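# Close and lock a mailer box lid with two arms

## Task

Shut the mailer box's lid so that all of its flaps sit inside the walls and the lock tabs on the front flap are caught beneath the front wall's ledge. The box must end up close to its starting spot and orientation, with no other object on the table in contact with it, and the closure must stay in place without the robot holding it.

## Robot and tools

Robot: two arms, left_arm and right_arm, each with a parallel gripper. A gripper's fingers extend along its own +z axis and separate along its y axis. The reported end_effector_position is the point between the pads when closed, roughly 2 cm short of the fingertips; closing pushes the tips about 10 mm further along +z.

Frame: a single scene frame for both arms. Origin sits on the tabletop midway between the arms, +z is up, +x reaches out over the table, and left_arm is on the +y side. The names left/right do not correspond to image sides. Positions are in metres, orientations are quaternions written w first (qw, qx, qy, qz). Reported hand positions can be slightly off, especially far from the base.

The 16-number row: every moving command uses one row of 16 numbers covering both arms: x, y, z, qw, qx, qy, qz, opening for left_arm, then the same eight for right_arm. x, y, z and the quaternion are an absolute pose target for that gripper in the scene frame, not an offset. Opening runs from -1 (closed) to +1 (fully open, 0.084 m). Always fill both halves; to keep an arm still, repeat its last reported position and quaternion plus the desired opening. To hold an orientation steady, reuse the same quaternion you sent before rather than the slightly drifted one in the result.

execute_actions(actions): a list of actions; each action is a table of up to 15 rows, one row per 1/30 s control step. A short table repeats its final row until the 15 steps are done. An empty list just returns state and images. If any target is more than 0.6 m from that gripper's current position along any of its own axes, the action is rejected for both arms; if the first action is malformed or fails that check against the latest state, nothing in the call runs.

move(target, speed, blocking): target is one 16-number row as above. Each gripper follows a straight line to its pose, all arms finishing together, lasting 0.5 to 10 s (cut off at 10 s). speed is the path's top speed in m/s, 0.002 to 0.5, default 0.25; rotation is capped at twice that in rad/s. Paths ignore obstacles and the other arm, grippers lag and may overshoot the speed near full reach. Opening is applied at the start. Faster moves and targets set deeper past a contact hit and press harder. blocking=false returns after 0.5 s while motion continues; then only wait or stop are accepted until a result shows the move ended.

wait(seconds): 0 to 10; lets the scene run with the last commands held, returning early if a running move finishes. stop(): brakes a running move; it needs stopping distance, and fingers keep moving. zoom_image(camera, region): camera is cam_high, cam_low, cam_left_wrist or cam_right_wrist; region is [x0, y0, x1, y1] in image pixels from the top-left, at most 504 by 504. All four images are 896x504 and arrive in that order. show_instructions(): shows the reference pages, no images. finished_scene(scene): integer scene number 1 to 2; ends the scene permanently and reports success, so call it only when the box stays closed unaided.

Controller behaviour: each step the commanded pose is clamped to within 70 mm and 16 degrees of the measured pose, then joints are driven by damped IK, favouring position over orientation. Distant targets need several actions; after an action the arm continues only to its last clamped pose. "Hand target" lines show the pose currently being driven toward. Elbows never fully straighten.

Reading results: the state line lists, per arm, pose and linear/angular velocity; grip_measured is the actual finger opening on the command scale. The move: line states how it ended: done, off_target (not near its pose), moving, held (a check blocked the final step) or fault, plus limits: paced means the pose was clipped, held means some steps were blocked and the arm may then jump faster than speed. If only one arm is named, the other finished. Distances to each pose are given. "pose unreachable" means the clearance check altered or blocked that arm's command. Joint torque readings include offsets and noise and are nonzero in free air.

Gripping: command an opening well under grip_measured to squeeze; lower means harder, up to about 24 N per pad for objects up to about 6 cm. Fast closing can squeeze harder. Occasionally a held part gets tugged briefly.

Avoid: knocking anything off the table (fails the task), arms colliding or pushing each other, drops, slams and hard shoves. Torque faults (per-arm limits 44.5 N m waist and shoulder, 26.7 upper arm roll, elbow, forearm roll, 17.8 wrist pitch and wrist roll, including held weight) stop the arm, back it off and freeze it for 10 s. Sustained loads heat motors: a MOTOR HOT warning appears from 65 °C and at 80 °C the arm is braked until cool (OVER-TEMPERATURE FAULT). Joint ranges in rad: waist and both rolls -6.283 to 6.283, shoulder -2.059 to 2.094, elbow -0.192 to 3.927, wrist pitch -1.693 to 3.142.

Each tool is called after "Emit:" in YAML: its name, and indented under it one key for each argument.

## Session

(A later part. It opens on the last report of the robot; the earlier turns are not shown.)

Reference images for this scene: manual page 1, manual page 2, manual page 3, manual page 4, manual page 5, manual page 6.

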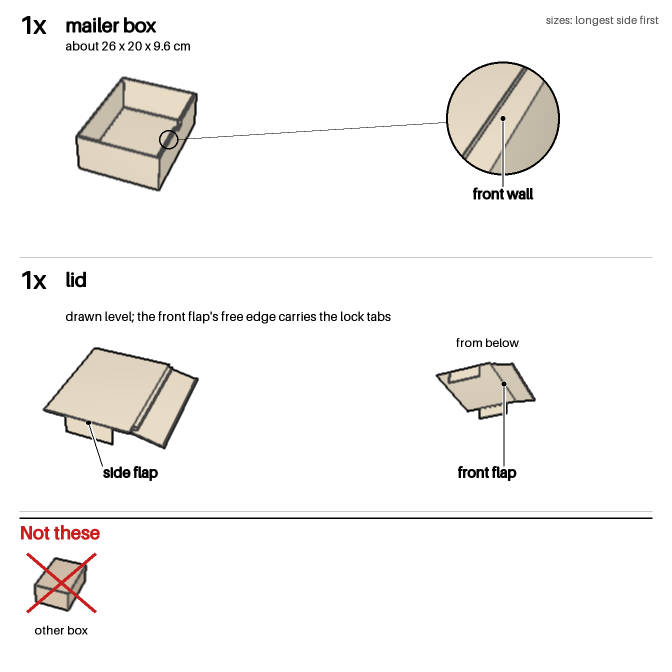

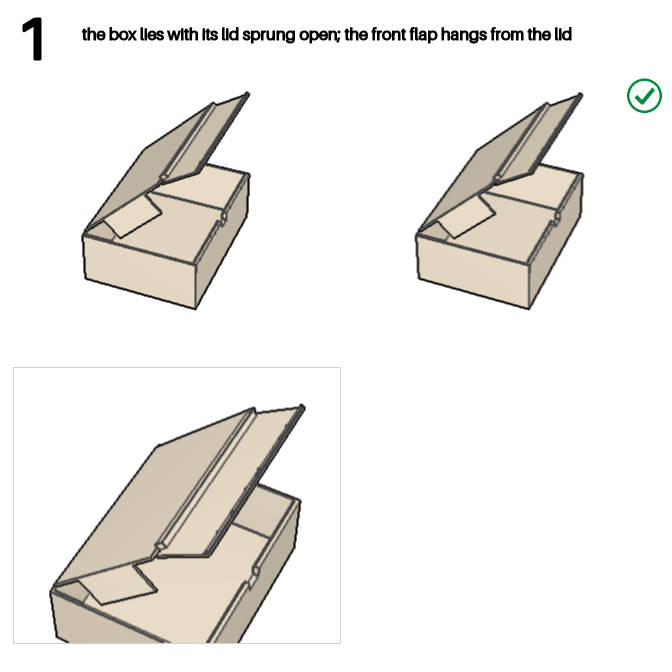

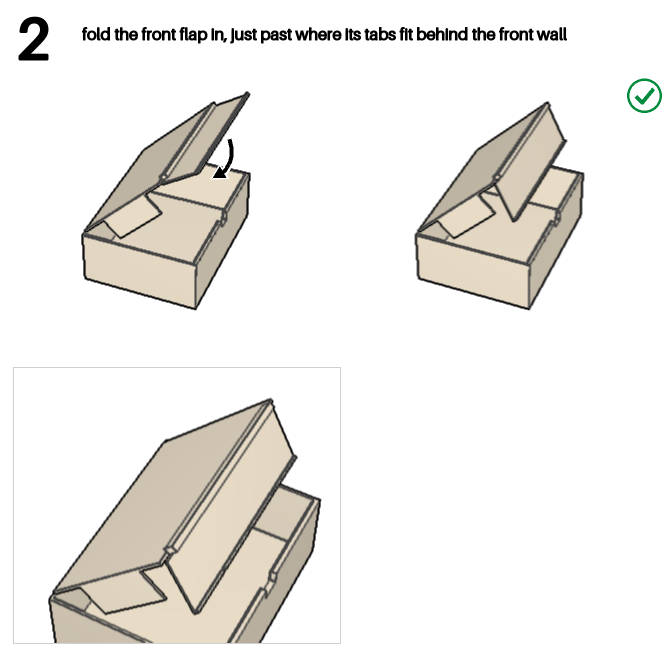

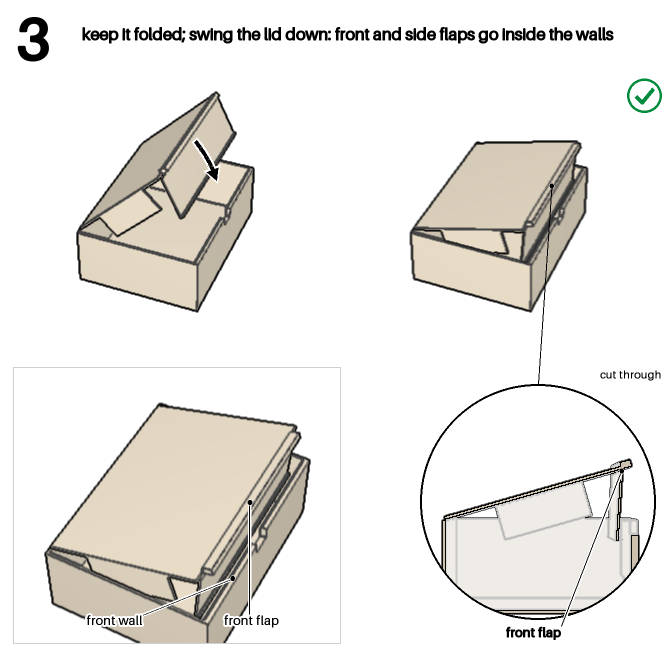

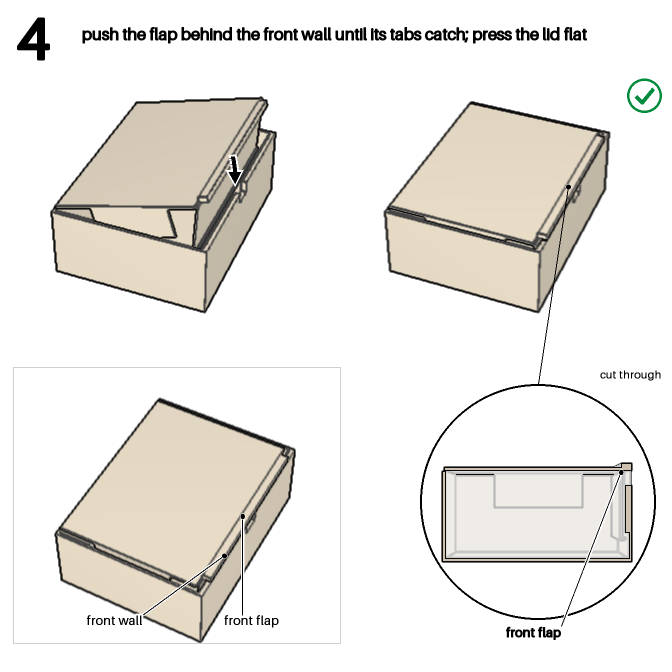

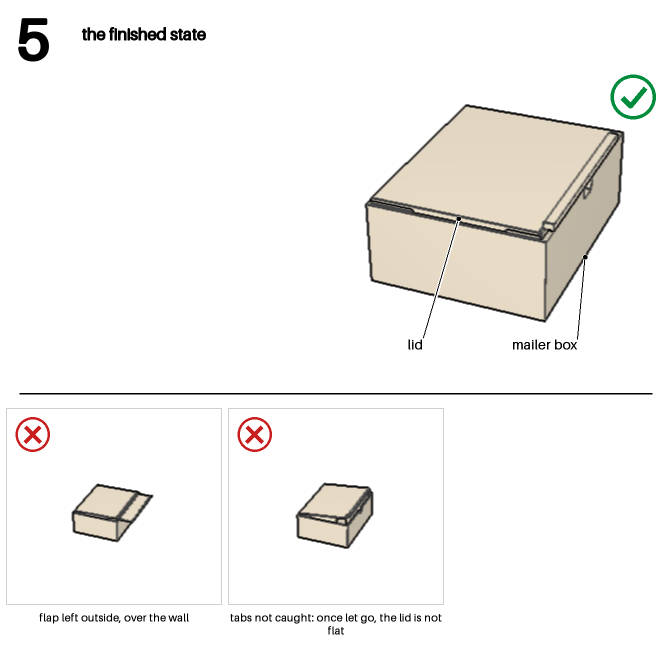

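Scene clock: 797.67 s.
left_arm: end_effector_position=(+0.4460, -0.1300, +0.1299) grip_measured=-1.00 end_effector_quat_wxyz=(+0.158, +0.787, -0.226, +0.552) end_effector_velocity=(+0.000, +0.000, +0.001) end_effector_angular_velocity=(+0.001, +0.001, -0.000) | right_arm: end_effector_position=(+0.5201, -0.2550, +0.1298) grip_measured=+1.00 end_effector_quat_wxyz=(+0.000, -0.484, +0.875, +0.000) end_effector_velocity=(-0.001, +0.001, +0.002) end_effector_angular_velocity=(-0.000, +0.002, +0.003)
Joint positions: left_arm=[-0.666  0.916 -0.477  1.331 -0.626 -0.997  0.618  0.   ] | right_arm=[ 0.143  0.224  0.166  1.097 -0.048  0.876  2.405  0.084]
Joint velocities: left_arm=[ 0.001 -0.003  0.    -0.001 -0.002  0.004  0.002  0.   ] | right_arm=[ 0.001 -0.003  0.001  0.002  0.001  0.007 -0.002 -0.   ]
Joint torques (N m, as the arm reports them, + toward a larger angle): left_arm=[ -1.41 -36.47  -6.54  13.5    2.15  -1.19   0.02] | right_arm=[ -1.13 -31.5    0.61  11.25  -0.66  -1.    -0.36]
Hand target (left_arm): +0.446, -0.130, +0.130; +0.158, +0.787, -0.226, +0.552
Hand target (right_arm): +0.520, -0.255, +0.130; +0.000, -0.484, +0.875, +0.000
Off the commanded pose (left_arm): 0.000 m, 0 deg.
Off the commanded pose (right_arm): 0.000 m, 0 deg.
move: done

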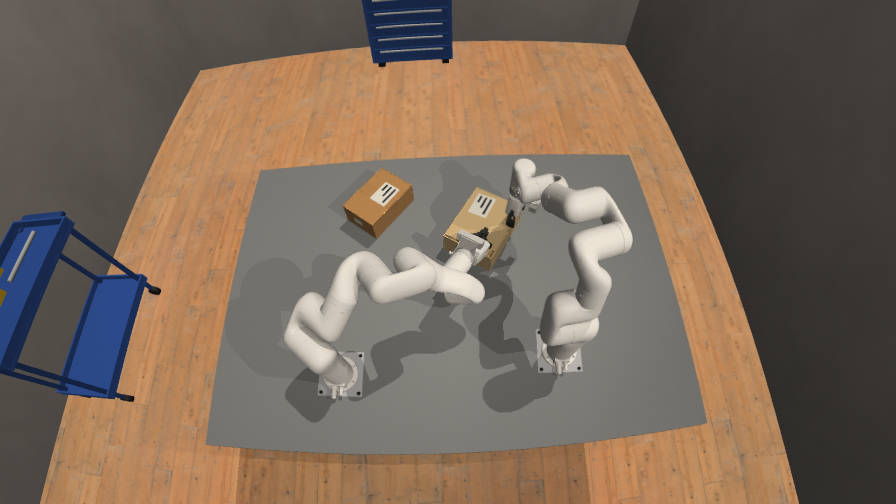

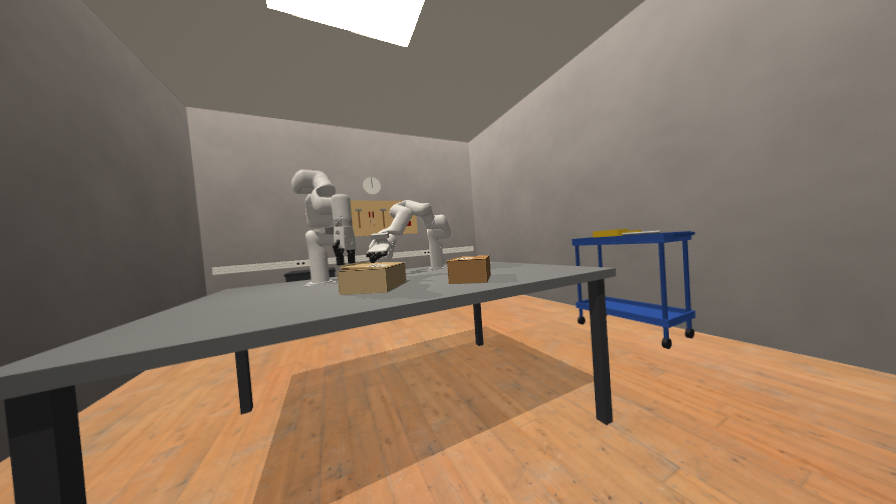

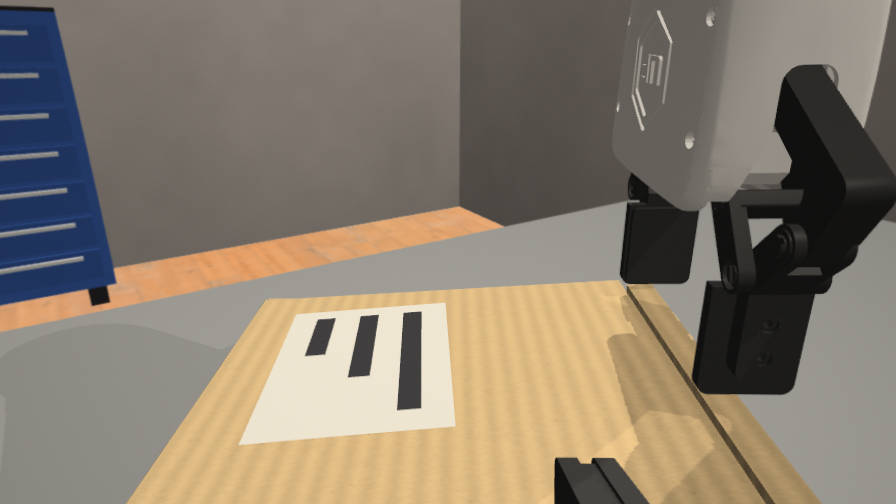

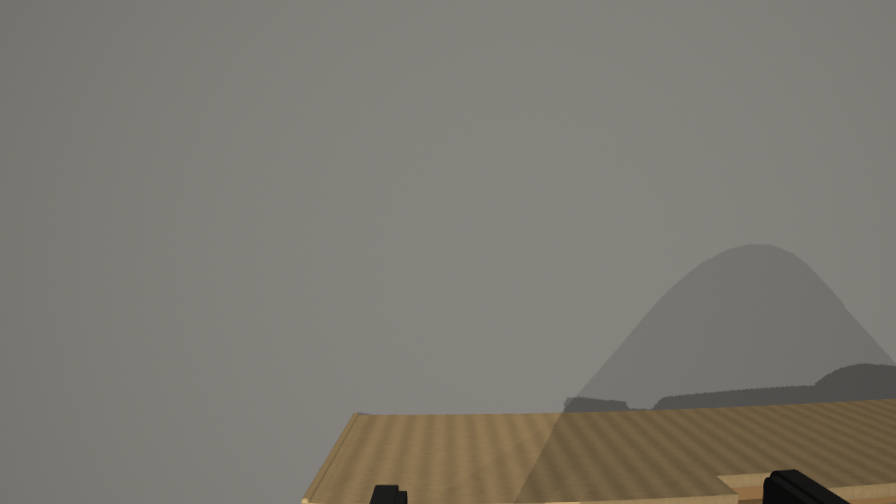

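Emit:
move:
  target: [0.446,-0.130,0.135,0.158,0.787,-0.226,0.552,-1,0.505,-0.325,0.17,-0.470,0.408,-0.737,-0.260,1]
  speed: 0.3

Emit:
move:
  target: [0.468,-0.095,0.238,0.158,0.787,-0.226,0.552,-1,0.520,-0.305,0.138,-0.470,0.408,-0.737,-0.260,1]
  speed: 0.06

Emit:
move:
  target: [0.468,-0.095,0.238,0.158,0.787,-0.226,0.552,-1,0.570,-0.223,0.140,-0.470,0.408,-0.737,-0.260,1]
  speed: 0.06

Emit:
move:
  target: [0.468,-0.095,0.238,0.158,0.787,-0.226,0.552,-1,0.563,-0.234,0.193,-0.470,0.408,-0.737,-0.260,1]
  speed: 0.025

Emit:
zoom_image:
  camera: "cam_low"
  region: [300,210,440,300]

Scene clock: 832.50 s.
left_arm: end_effector_position=(+0.4460, -0.1300, +0.1350) grip_measured=-1.00 end_effector_quat_wxyz=(+0.158, +0.787, -0.226, +0.552) end_effector_velocity=(-0.001, -0.001, -0.000) end_effector_angular_velocity=(+0.000, -0.000, -0.002) | right_arm: end_effector_position=(+0.5054, -0.3246, +0.1704) grip_measured=+1.00 end_effector_quat_wxyz=(+0.471, -0.408, +0.738, +0.259) end_effector_velocity=(-0.001, -0.001, -0.001) end_effector_angular_velocity=(+0.010, -0.003, +0.002)
Joint positions: left_arm=[-0.665  0.903 -0.48   1.327 -0.635 -0.991  0.624  0.   ] | right_arm=[-0.226  0.062  0.001  0.704  1.507  1.064  0.717  0.084]
Joint velocities: left_arm=[-0.001  0.     0.    -0.     0.     0.    -0.     0.   ] | right_arm=[-0.005  0.007 -0.003 -0.001  0.003  0.014 -0.01  -0.   ]
Joint torques (N m, as the arm reports them, + toward a larger angle): left_arm=[ -1.06 -36.26  -6.48  13.61   2.15  -1.3    0.15] | right_arm=[ -1.32 -24.39  -0.13   9.83  -0.25   1.05  -0.46]
Hand target (left_arm): +0.446, -0.130, +0.135; +0.158, +0.787, -0.226, +0.552
Hand target (right_arm): +0.505, -0.325, +0.170; +0.471, -0.408, +0.738, +0.259
Off the commanded pose (left_arm): 0.000 m, 0 deg.
Off the commanded pose (right_arm): 0.001 m, 0 deg.
move: done

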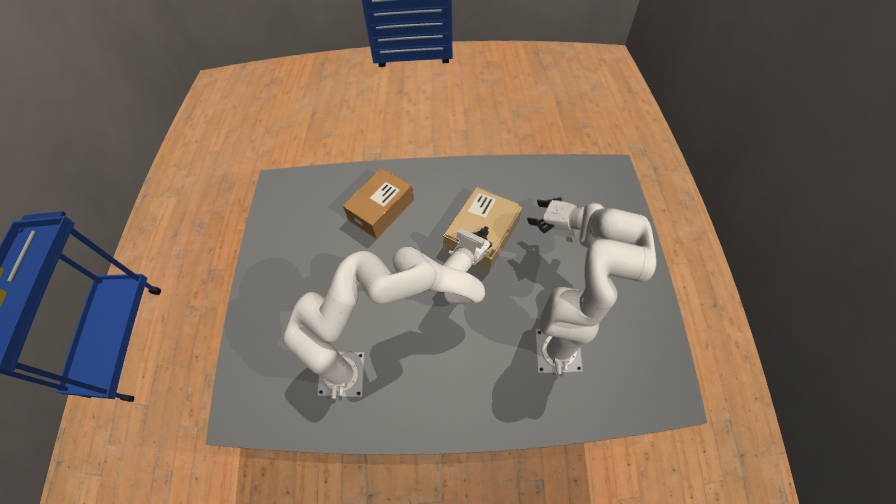

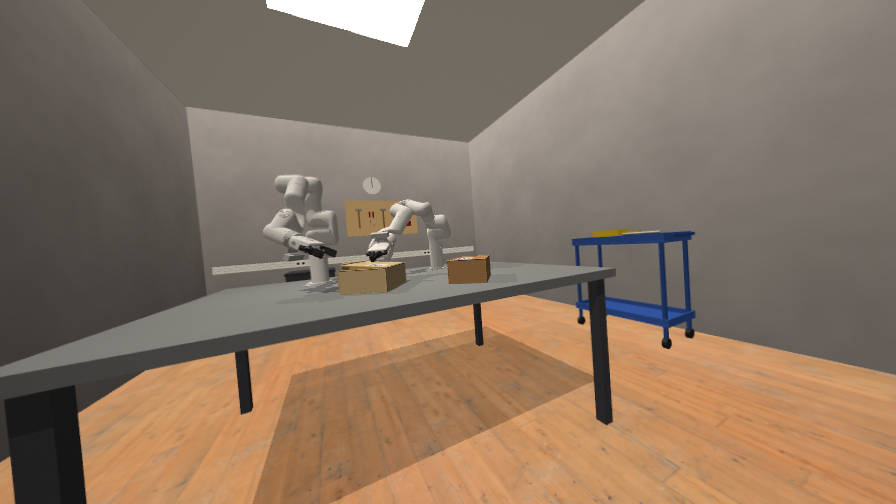

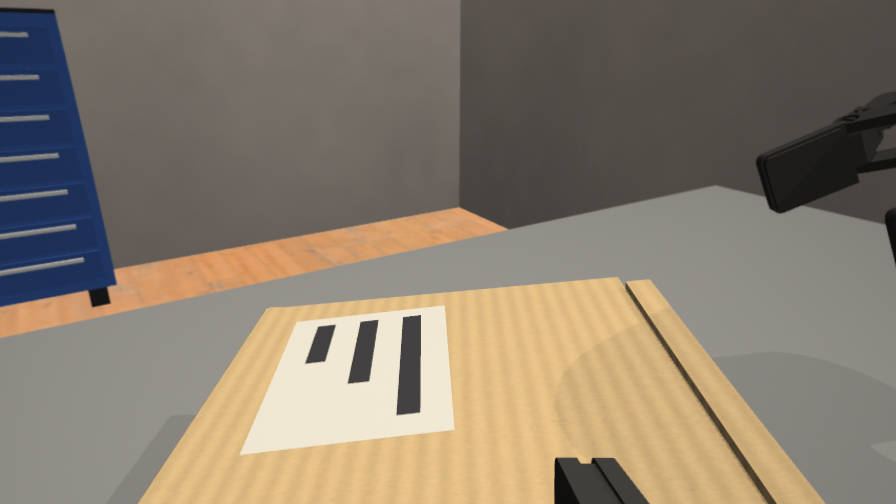

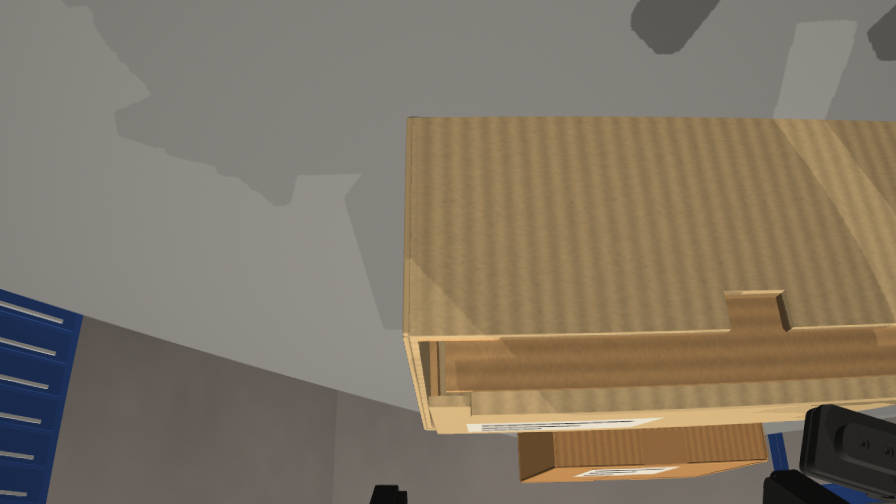

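Scene clock: 834.73 s.
left_arm: end_effector_position=(+0.4681, -0.0954, +0.2373) grip_measured=-1.00 end_effector_quat_wxyz=(+0.158, +0.787, -0.226, +0.552) end_effector_velocity=(-0.000, +0.001, +0.001) end_effector_angular_velocity=(+0.003, +0.004, -0.003) | right_arm: end_effector_position=(+0.5200, -0.3052, +0.1381) grip_measured=+1.00 end_effector_quat_wxyz=(+0.470, -0.408, +0.738, +0.260) end_effector_velocity=(+0.001, +0.000, -0.001) end_effector_angular_velocity=(+0.000, -0.002, -0.000)
Joint positions: left_arm=[-0.56   0.603 -0.51   1.202 -0.741 -0.813  0.696  0.   ] | right_arm=[-0.193  0.175  0.034  0.744  1.598  1.022  0.636  0.084]
Joint velocities: left_arm=[ 0.002 -0.008 -0.    -0.002 -0.006  0.011  0.005  0.   ] | right_arm=[ 0.002  0.003 -0.001  0.002  0.003 -0.    -0.003 -0.   ]
Joint torques (N m, as the arm reports them, + toward a larger angle): left_arm=[ -0.82 -32.91  -5.12  16.4    2.36  -1.24   0.13] | right_arm=[ -1.25 -27.1    0.03   9.15  -0.19   1.06  -0.41]
Hand target (left_arm): +0.468, -0.095, +0.238; +0.158, +0.787, -0.226, +0.552
Hand target (right_arm): +0.520, -0.305, +0.138; +0.470, -0.408, +0.738, +0.260
Off the commanded pose (left_arm): 0.001 m, 0 deg.
Off the commanded pose (right_arm): 0.000 m, 0 deg.
move: done

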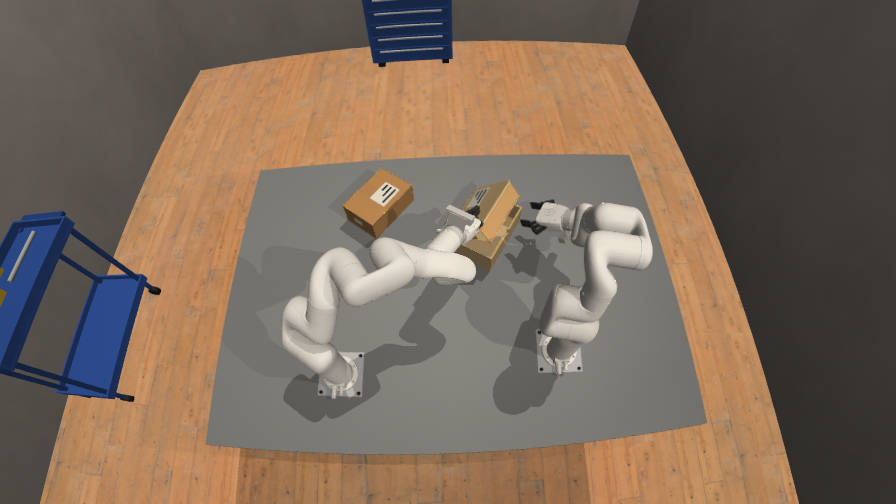

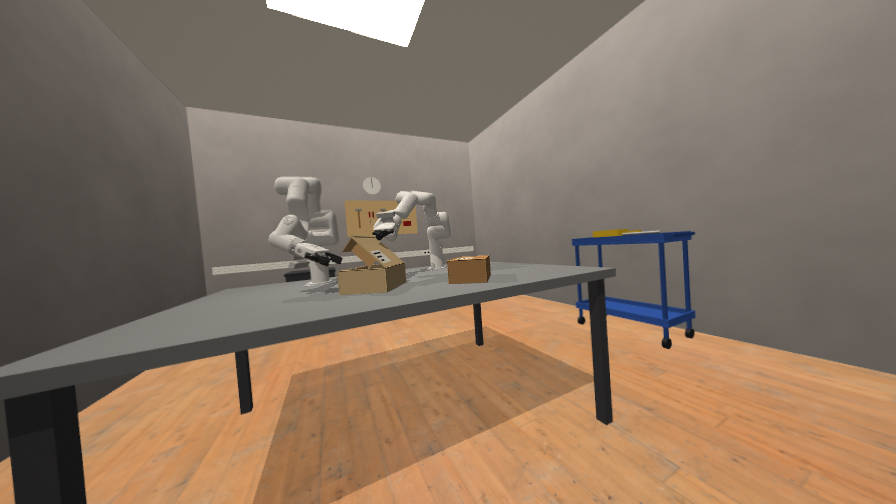

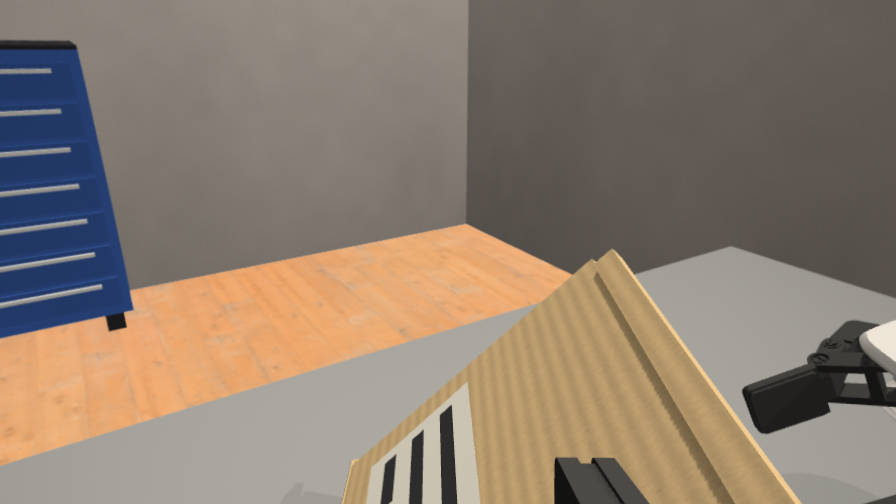

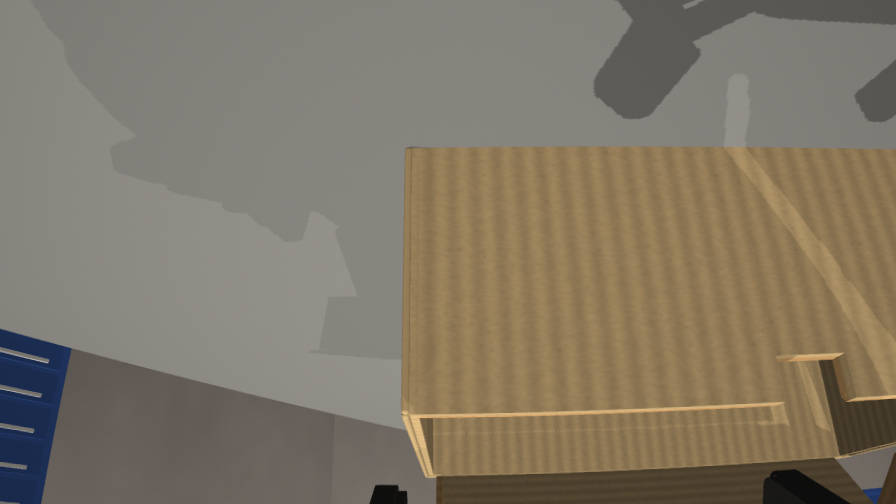

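Scene clock: 836.73 s.
left_arm: end_effector_position=(+0.4680, -0.0950, +0.2380) grip_measured=-1.00 end_effector_quat_wxyz=(+0.158, +0.787, -0.226, +0.552) end_effector_velocity=(-0.001, -0.001, -0.000) end_effector_angular_velocity=(+0.000, +0.000, -0.001) | right_arm: end_effector_position=(+0.5700, -0.2238, +0.1399) grip_measured=+1.00 end_effector_quat_wxyz=(+0.470, -0.408, +0.738, +0.260) end_effector_velocity=(+0.002, +0.002, -0.000) end_effector_angular_velocity=(-0.001, +0.000, -0.001)
Joint positions: left_arm=[-0.559  0.601 -0.51   1.2   -0.742 -0.813  0.696  0.   ] | right_arm=[-0.061  0.279  0.142  0.894  1.756  0.859  0.668  0.084]
Joint velocities: left_arm=[-0.001  0.     0.     0.     0.     0.    -0.     0.   ] | right_arm=[ 0.003  0.004  0.002  0.006  0.003 -0.006  0.001 -0.   ]
Joint torques (N m, as the arm reports them, + toward a larger angle): left_arm=[ -1.29 -32.83  -4.92  16.19   2.37  -1.18   0.07] | right_arm=[ -1.41 -30.68   0.59   9.54  -0.33   0.98  -0.53]
Hand target (left_arm): +0.468, -0.095, +0.238; +0.158, +0.787, -0.226, +0.552
Hand target (right_arm): +0.570, -0.223, +0.140; +0.470, -0.409, +0.738, +0.260
Off the commanded pose (left_arm): 0.000 m, 0 deg.
Off the commanded pose (right_arm): 0.001 m, 0 deg.
move: done

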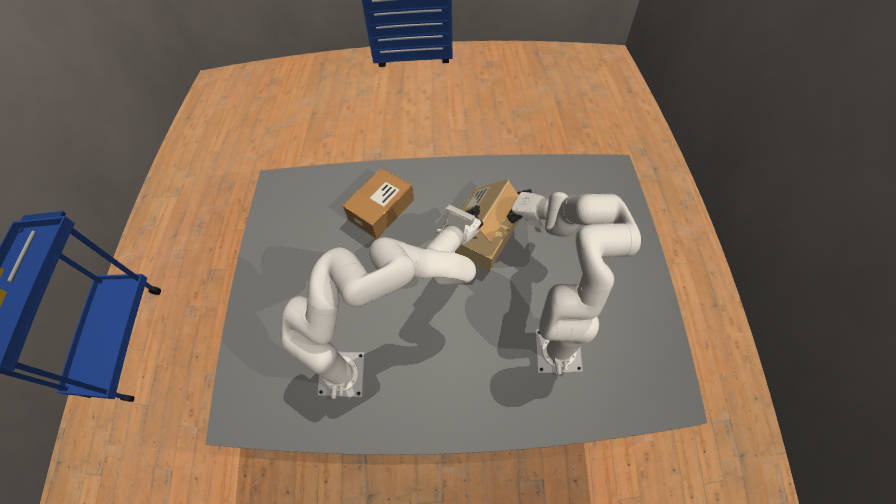

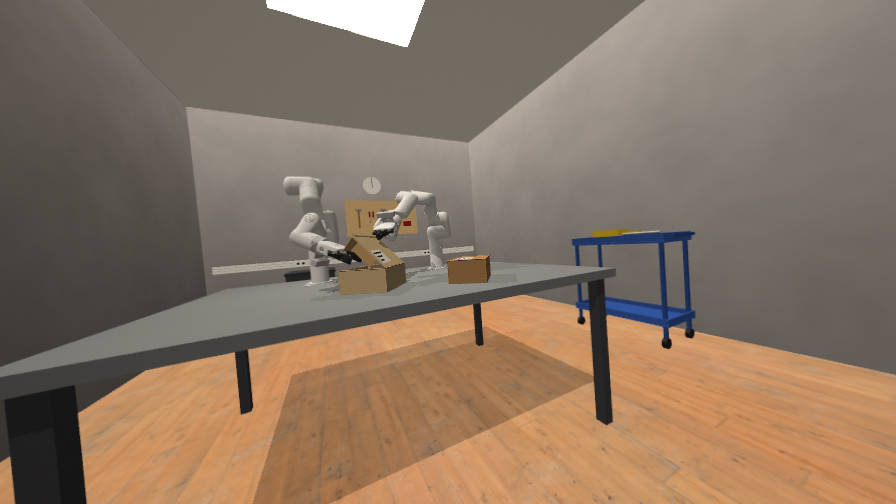

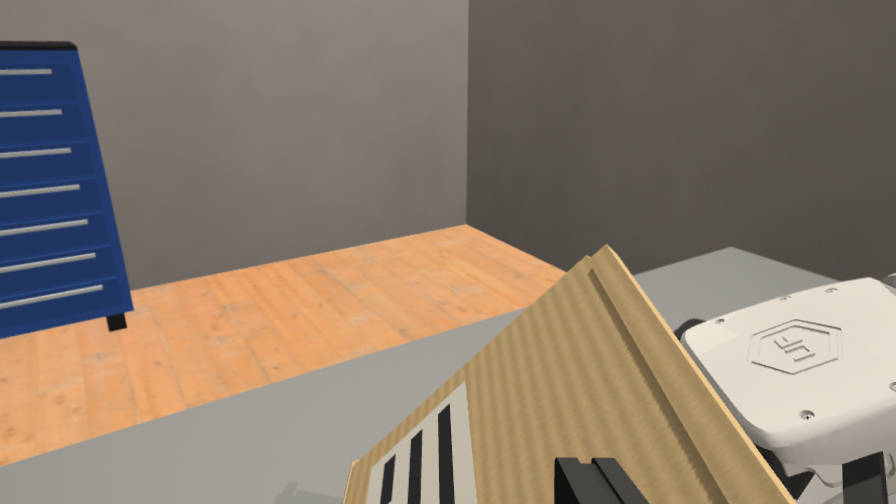

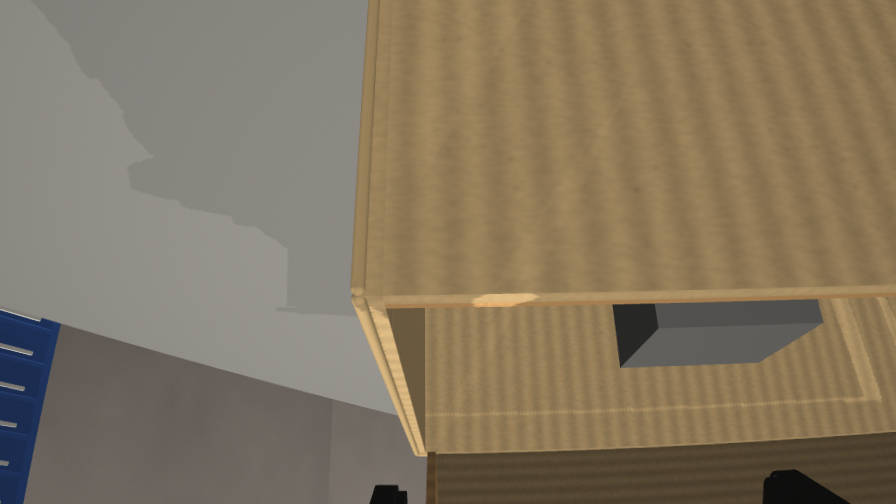

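Scene clock: 839.23 s.
left_arm: end_effector_position=(+0.4678, -0.0952, +0.2377) grip_measured=-1.00 end_effector_quat_wxyz=(+0.158, +0.787, -0.226, +0.552) end_effector_velocity=(+0.001, +0.001, +0.000) end_effector_angular_velocity=(-0.000, -0.001, +0.002) | right_arm: end_effector_position=(+0.5631, -0.2338, +0.1929) grip_measured=+1.00 end_effector_quat_wxyz=(+0.471, -0.408, +0.738, +0.260) end_effector_velocity=(-0.001, -0.001, +0.001) end_effector_angular_velocity=(+0.001, +0.003, +0.001)
Joint positions: left_arm=[-0.559  0.601 -0.511  1.2   -0.742 -0.813  0.697  0.   ] | right_arm=[-0.075  0.134  0.13   0.86   1.657  0.875  0.816  0.084]
Joint velocities: left_arm=[ 0.001 -0.     0.    -0.    -0.    -0.     0.     0.   ] | right_arm=[-0.003 -0.004  0.    -0.002 -0.006  0.003  0.007 -0.   ]
Joint torques (N m, as the arm reports them, + toward a larger angle): left_arm=[ -0.64 -30.48  -4.29  14.61   1.95  -0.93   0.33] | right_arm=[ -0.1  -28.29   2.37  10.41  -0.64   1.39  -0.46]
Hand target (left_arm): +0.468, -0.095, +0.238; +0.158, +0.787, -0.226, +0.552
Hand target (right_arm): +0.563, -0.234, +0.193; +0.471, -0.408, +0.738, +0.260
Off the commanded pose (left_arm): 0.000 m, 0 deg.
Off the commanded pose (right_arm): 0.000 m, 0 deg.
move: done

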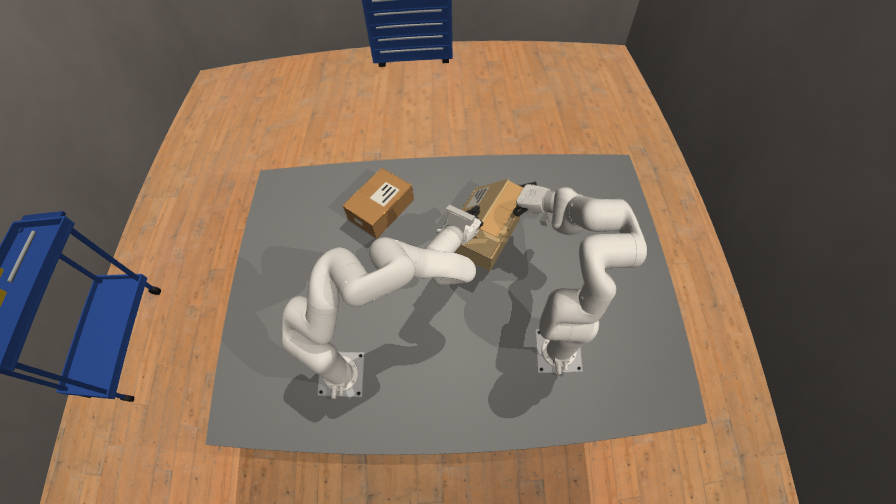

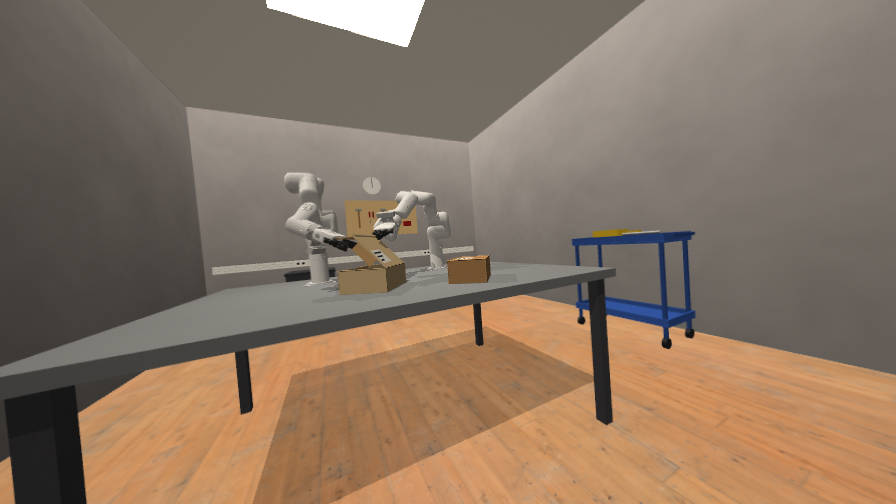

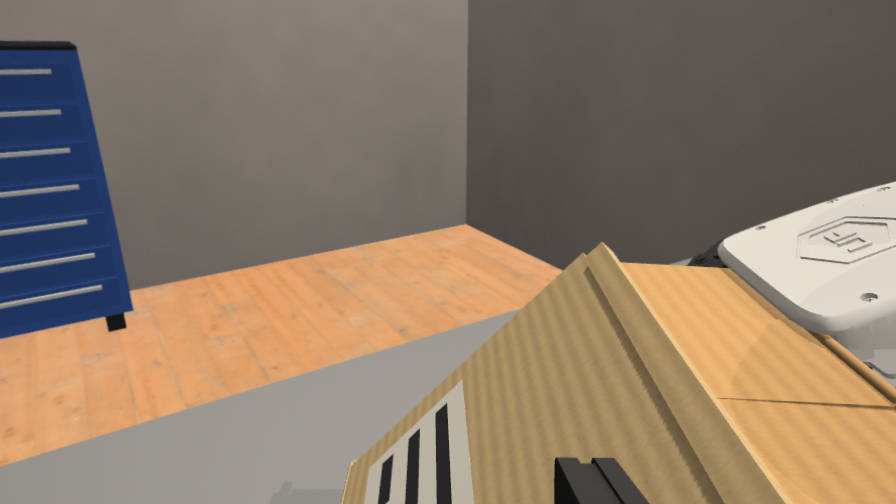

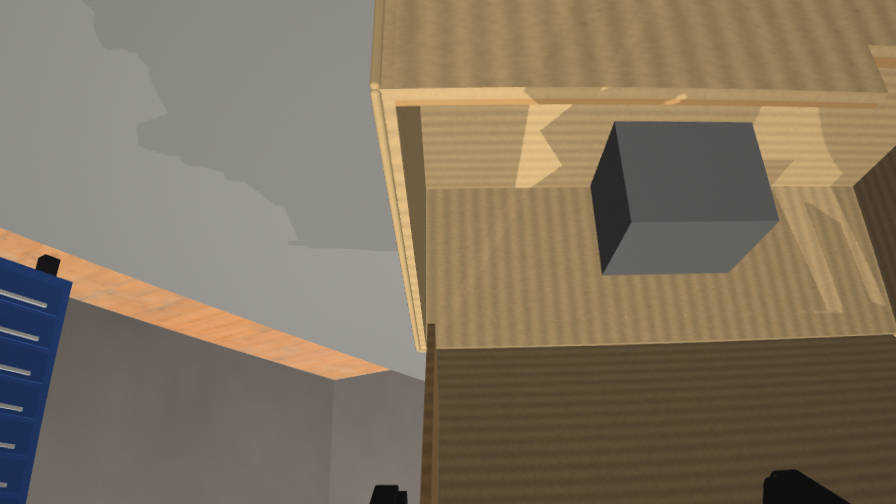

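Region (300, 210, 440, 300) of cam_low's 896x504 image, scaled by 3.600, with more detail than that image has; it fills the top 324 rows of this view, and the rest is white.

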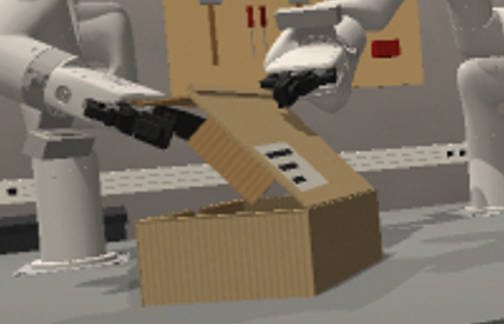

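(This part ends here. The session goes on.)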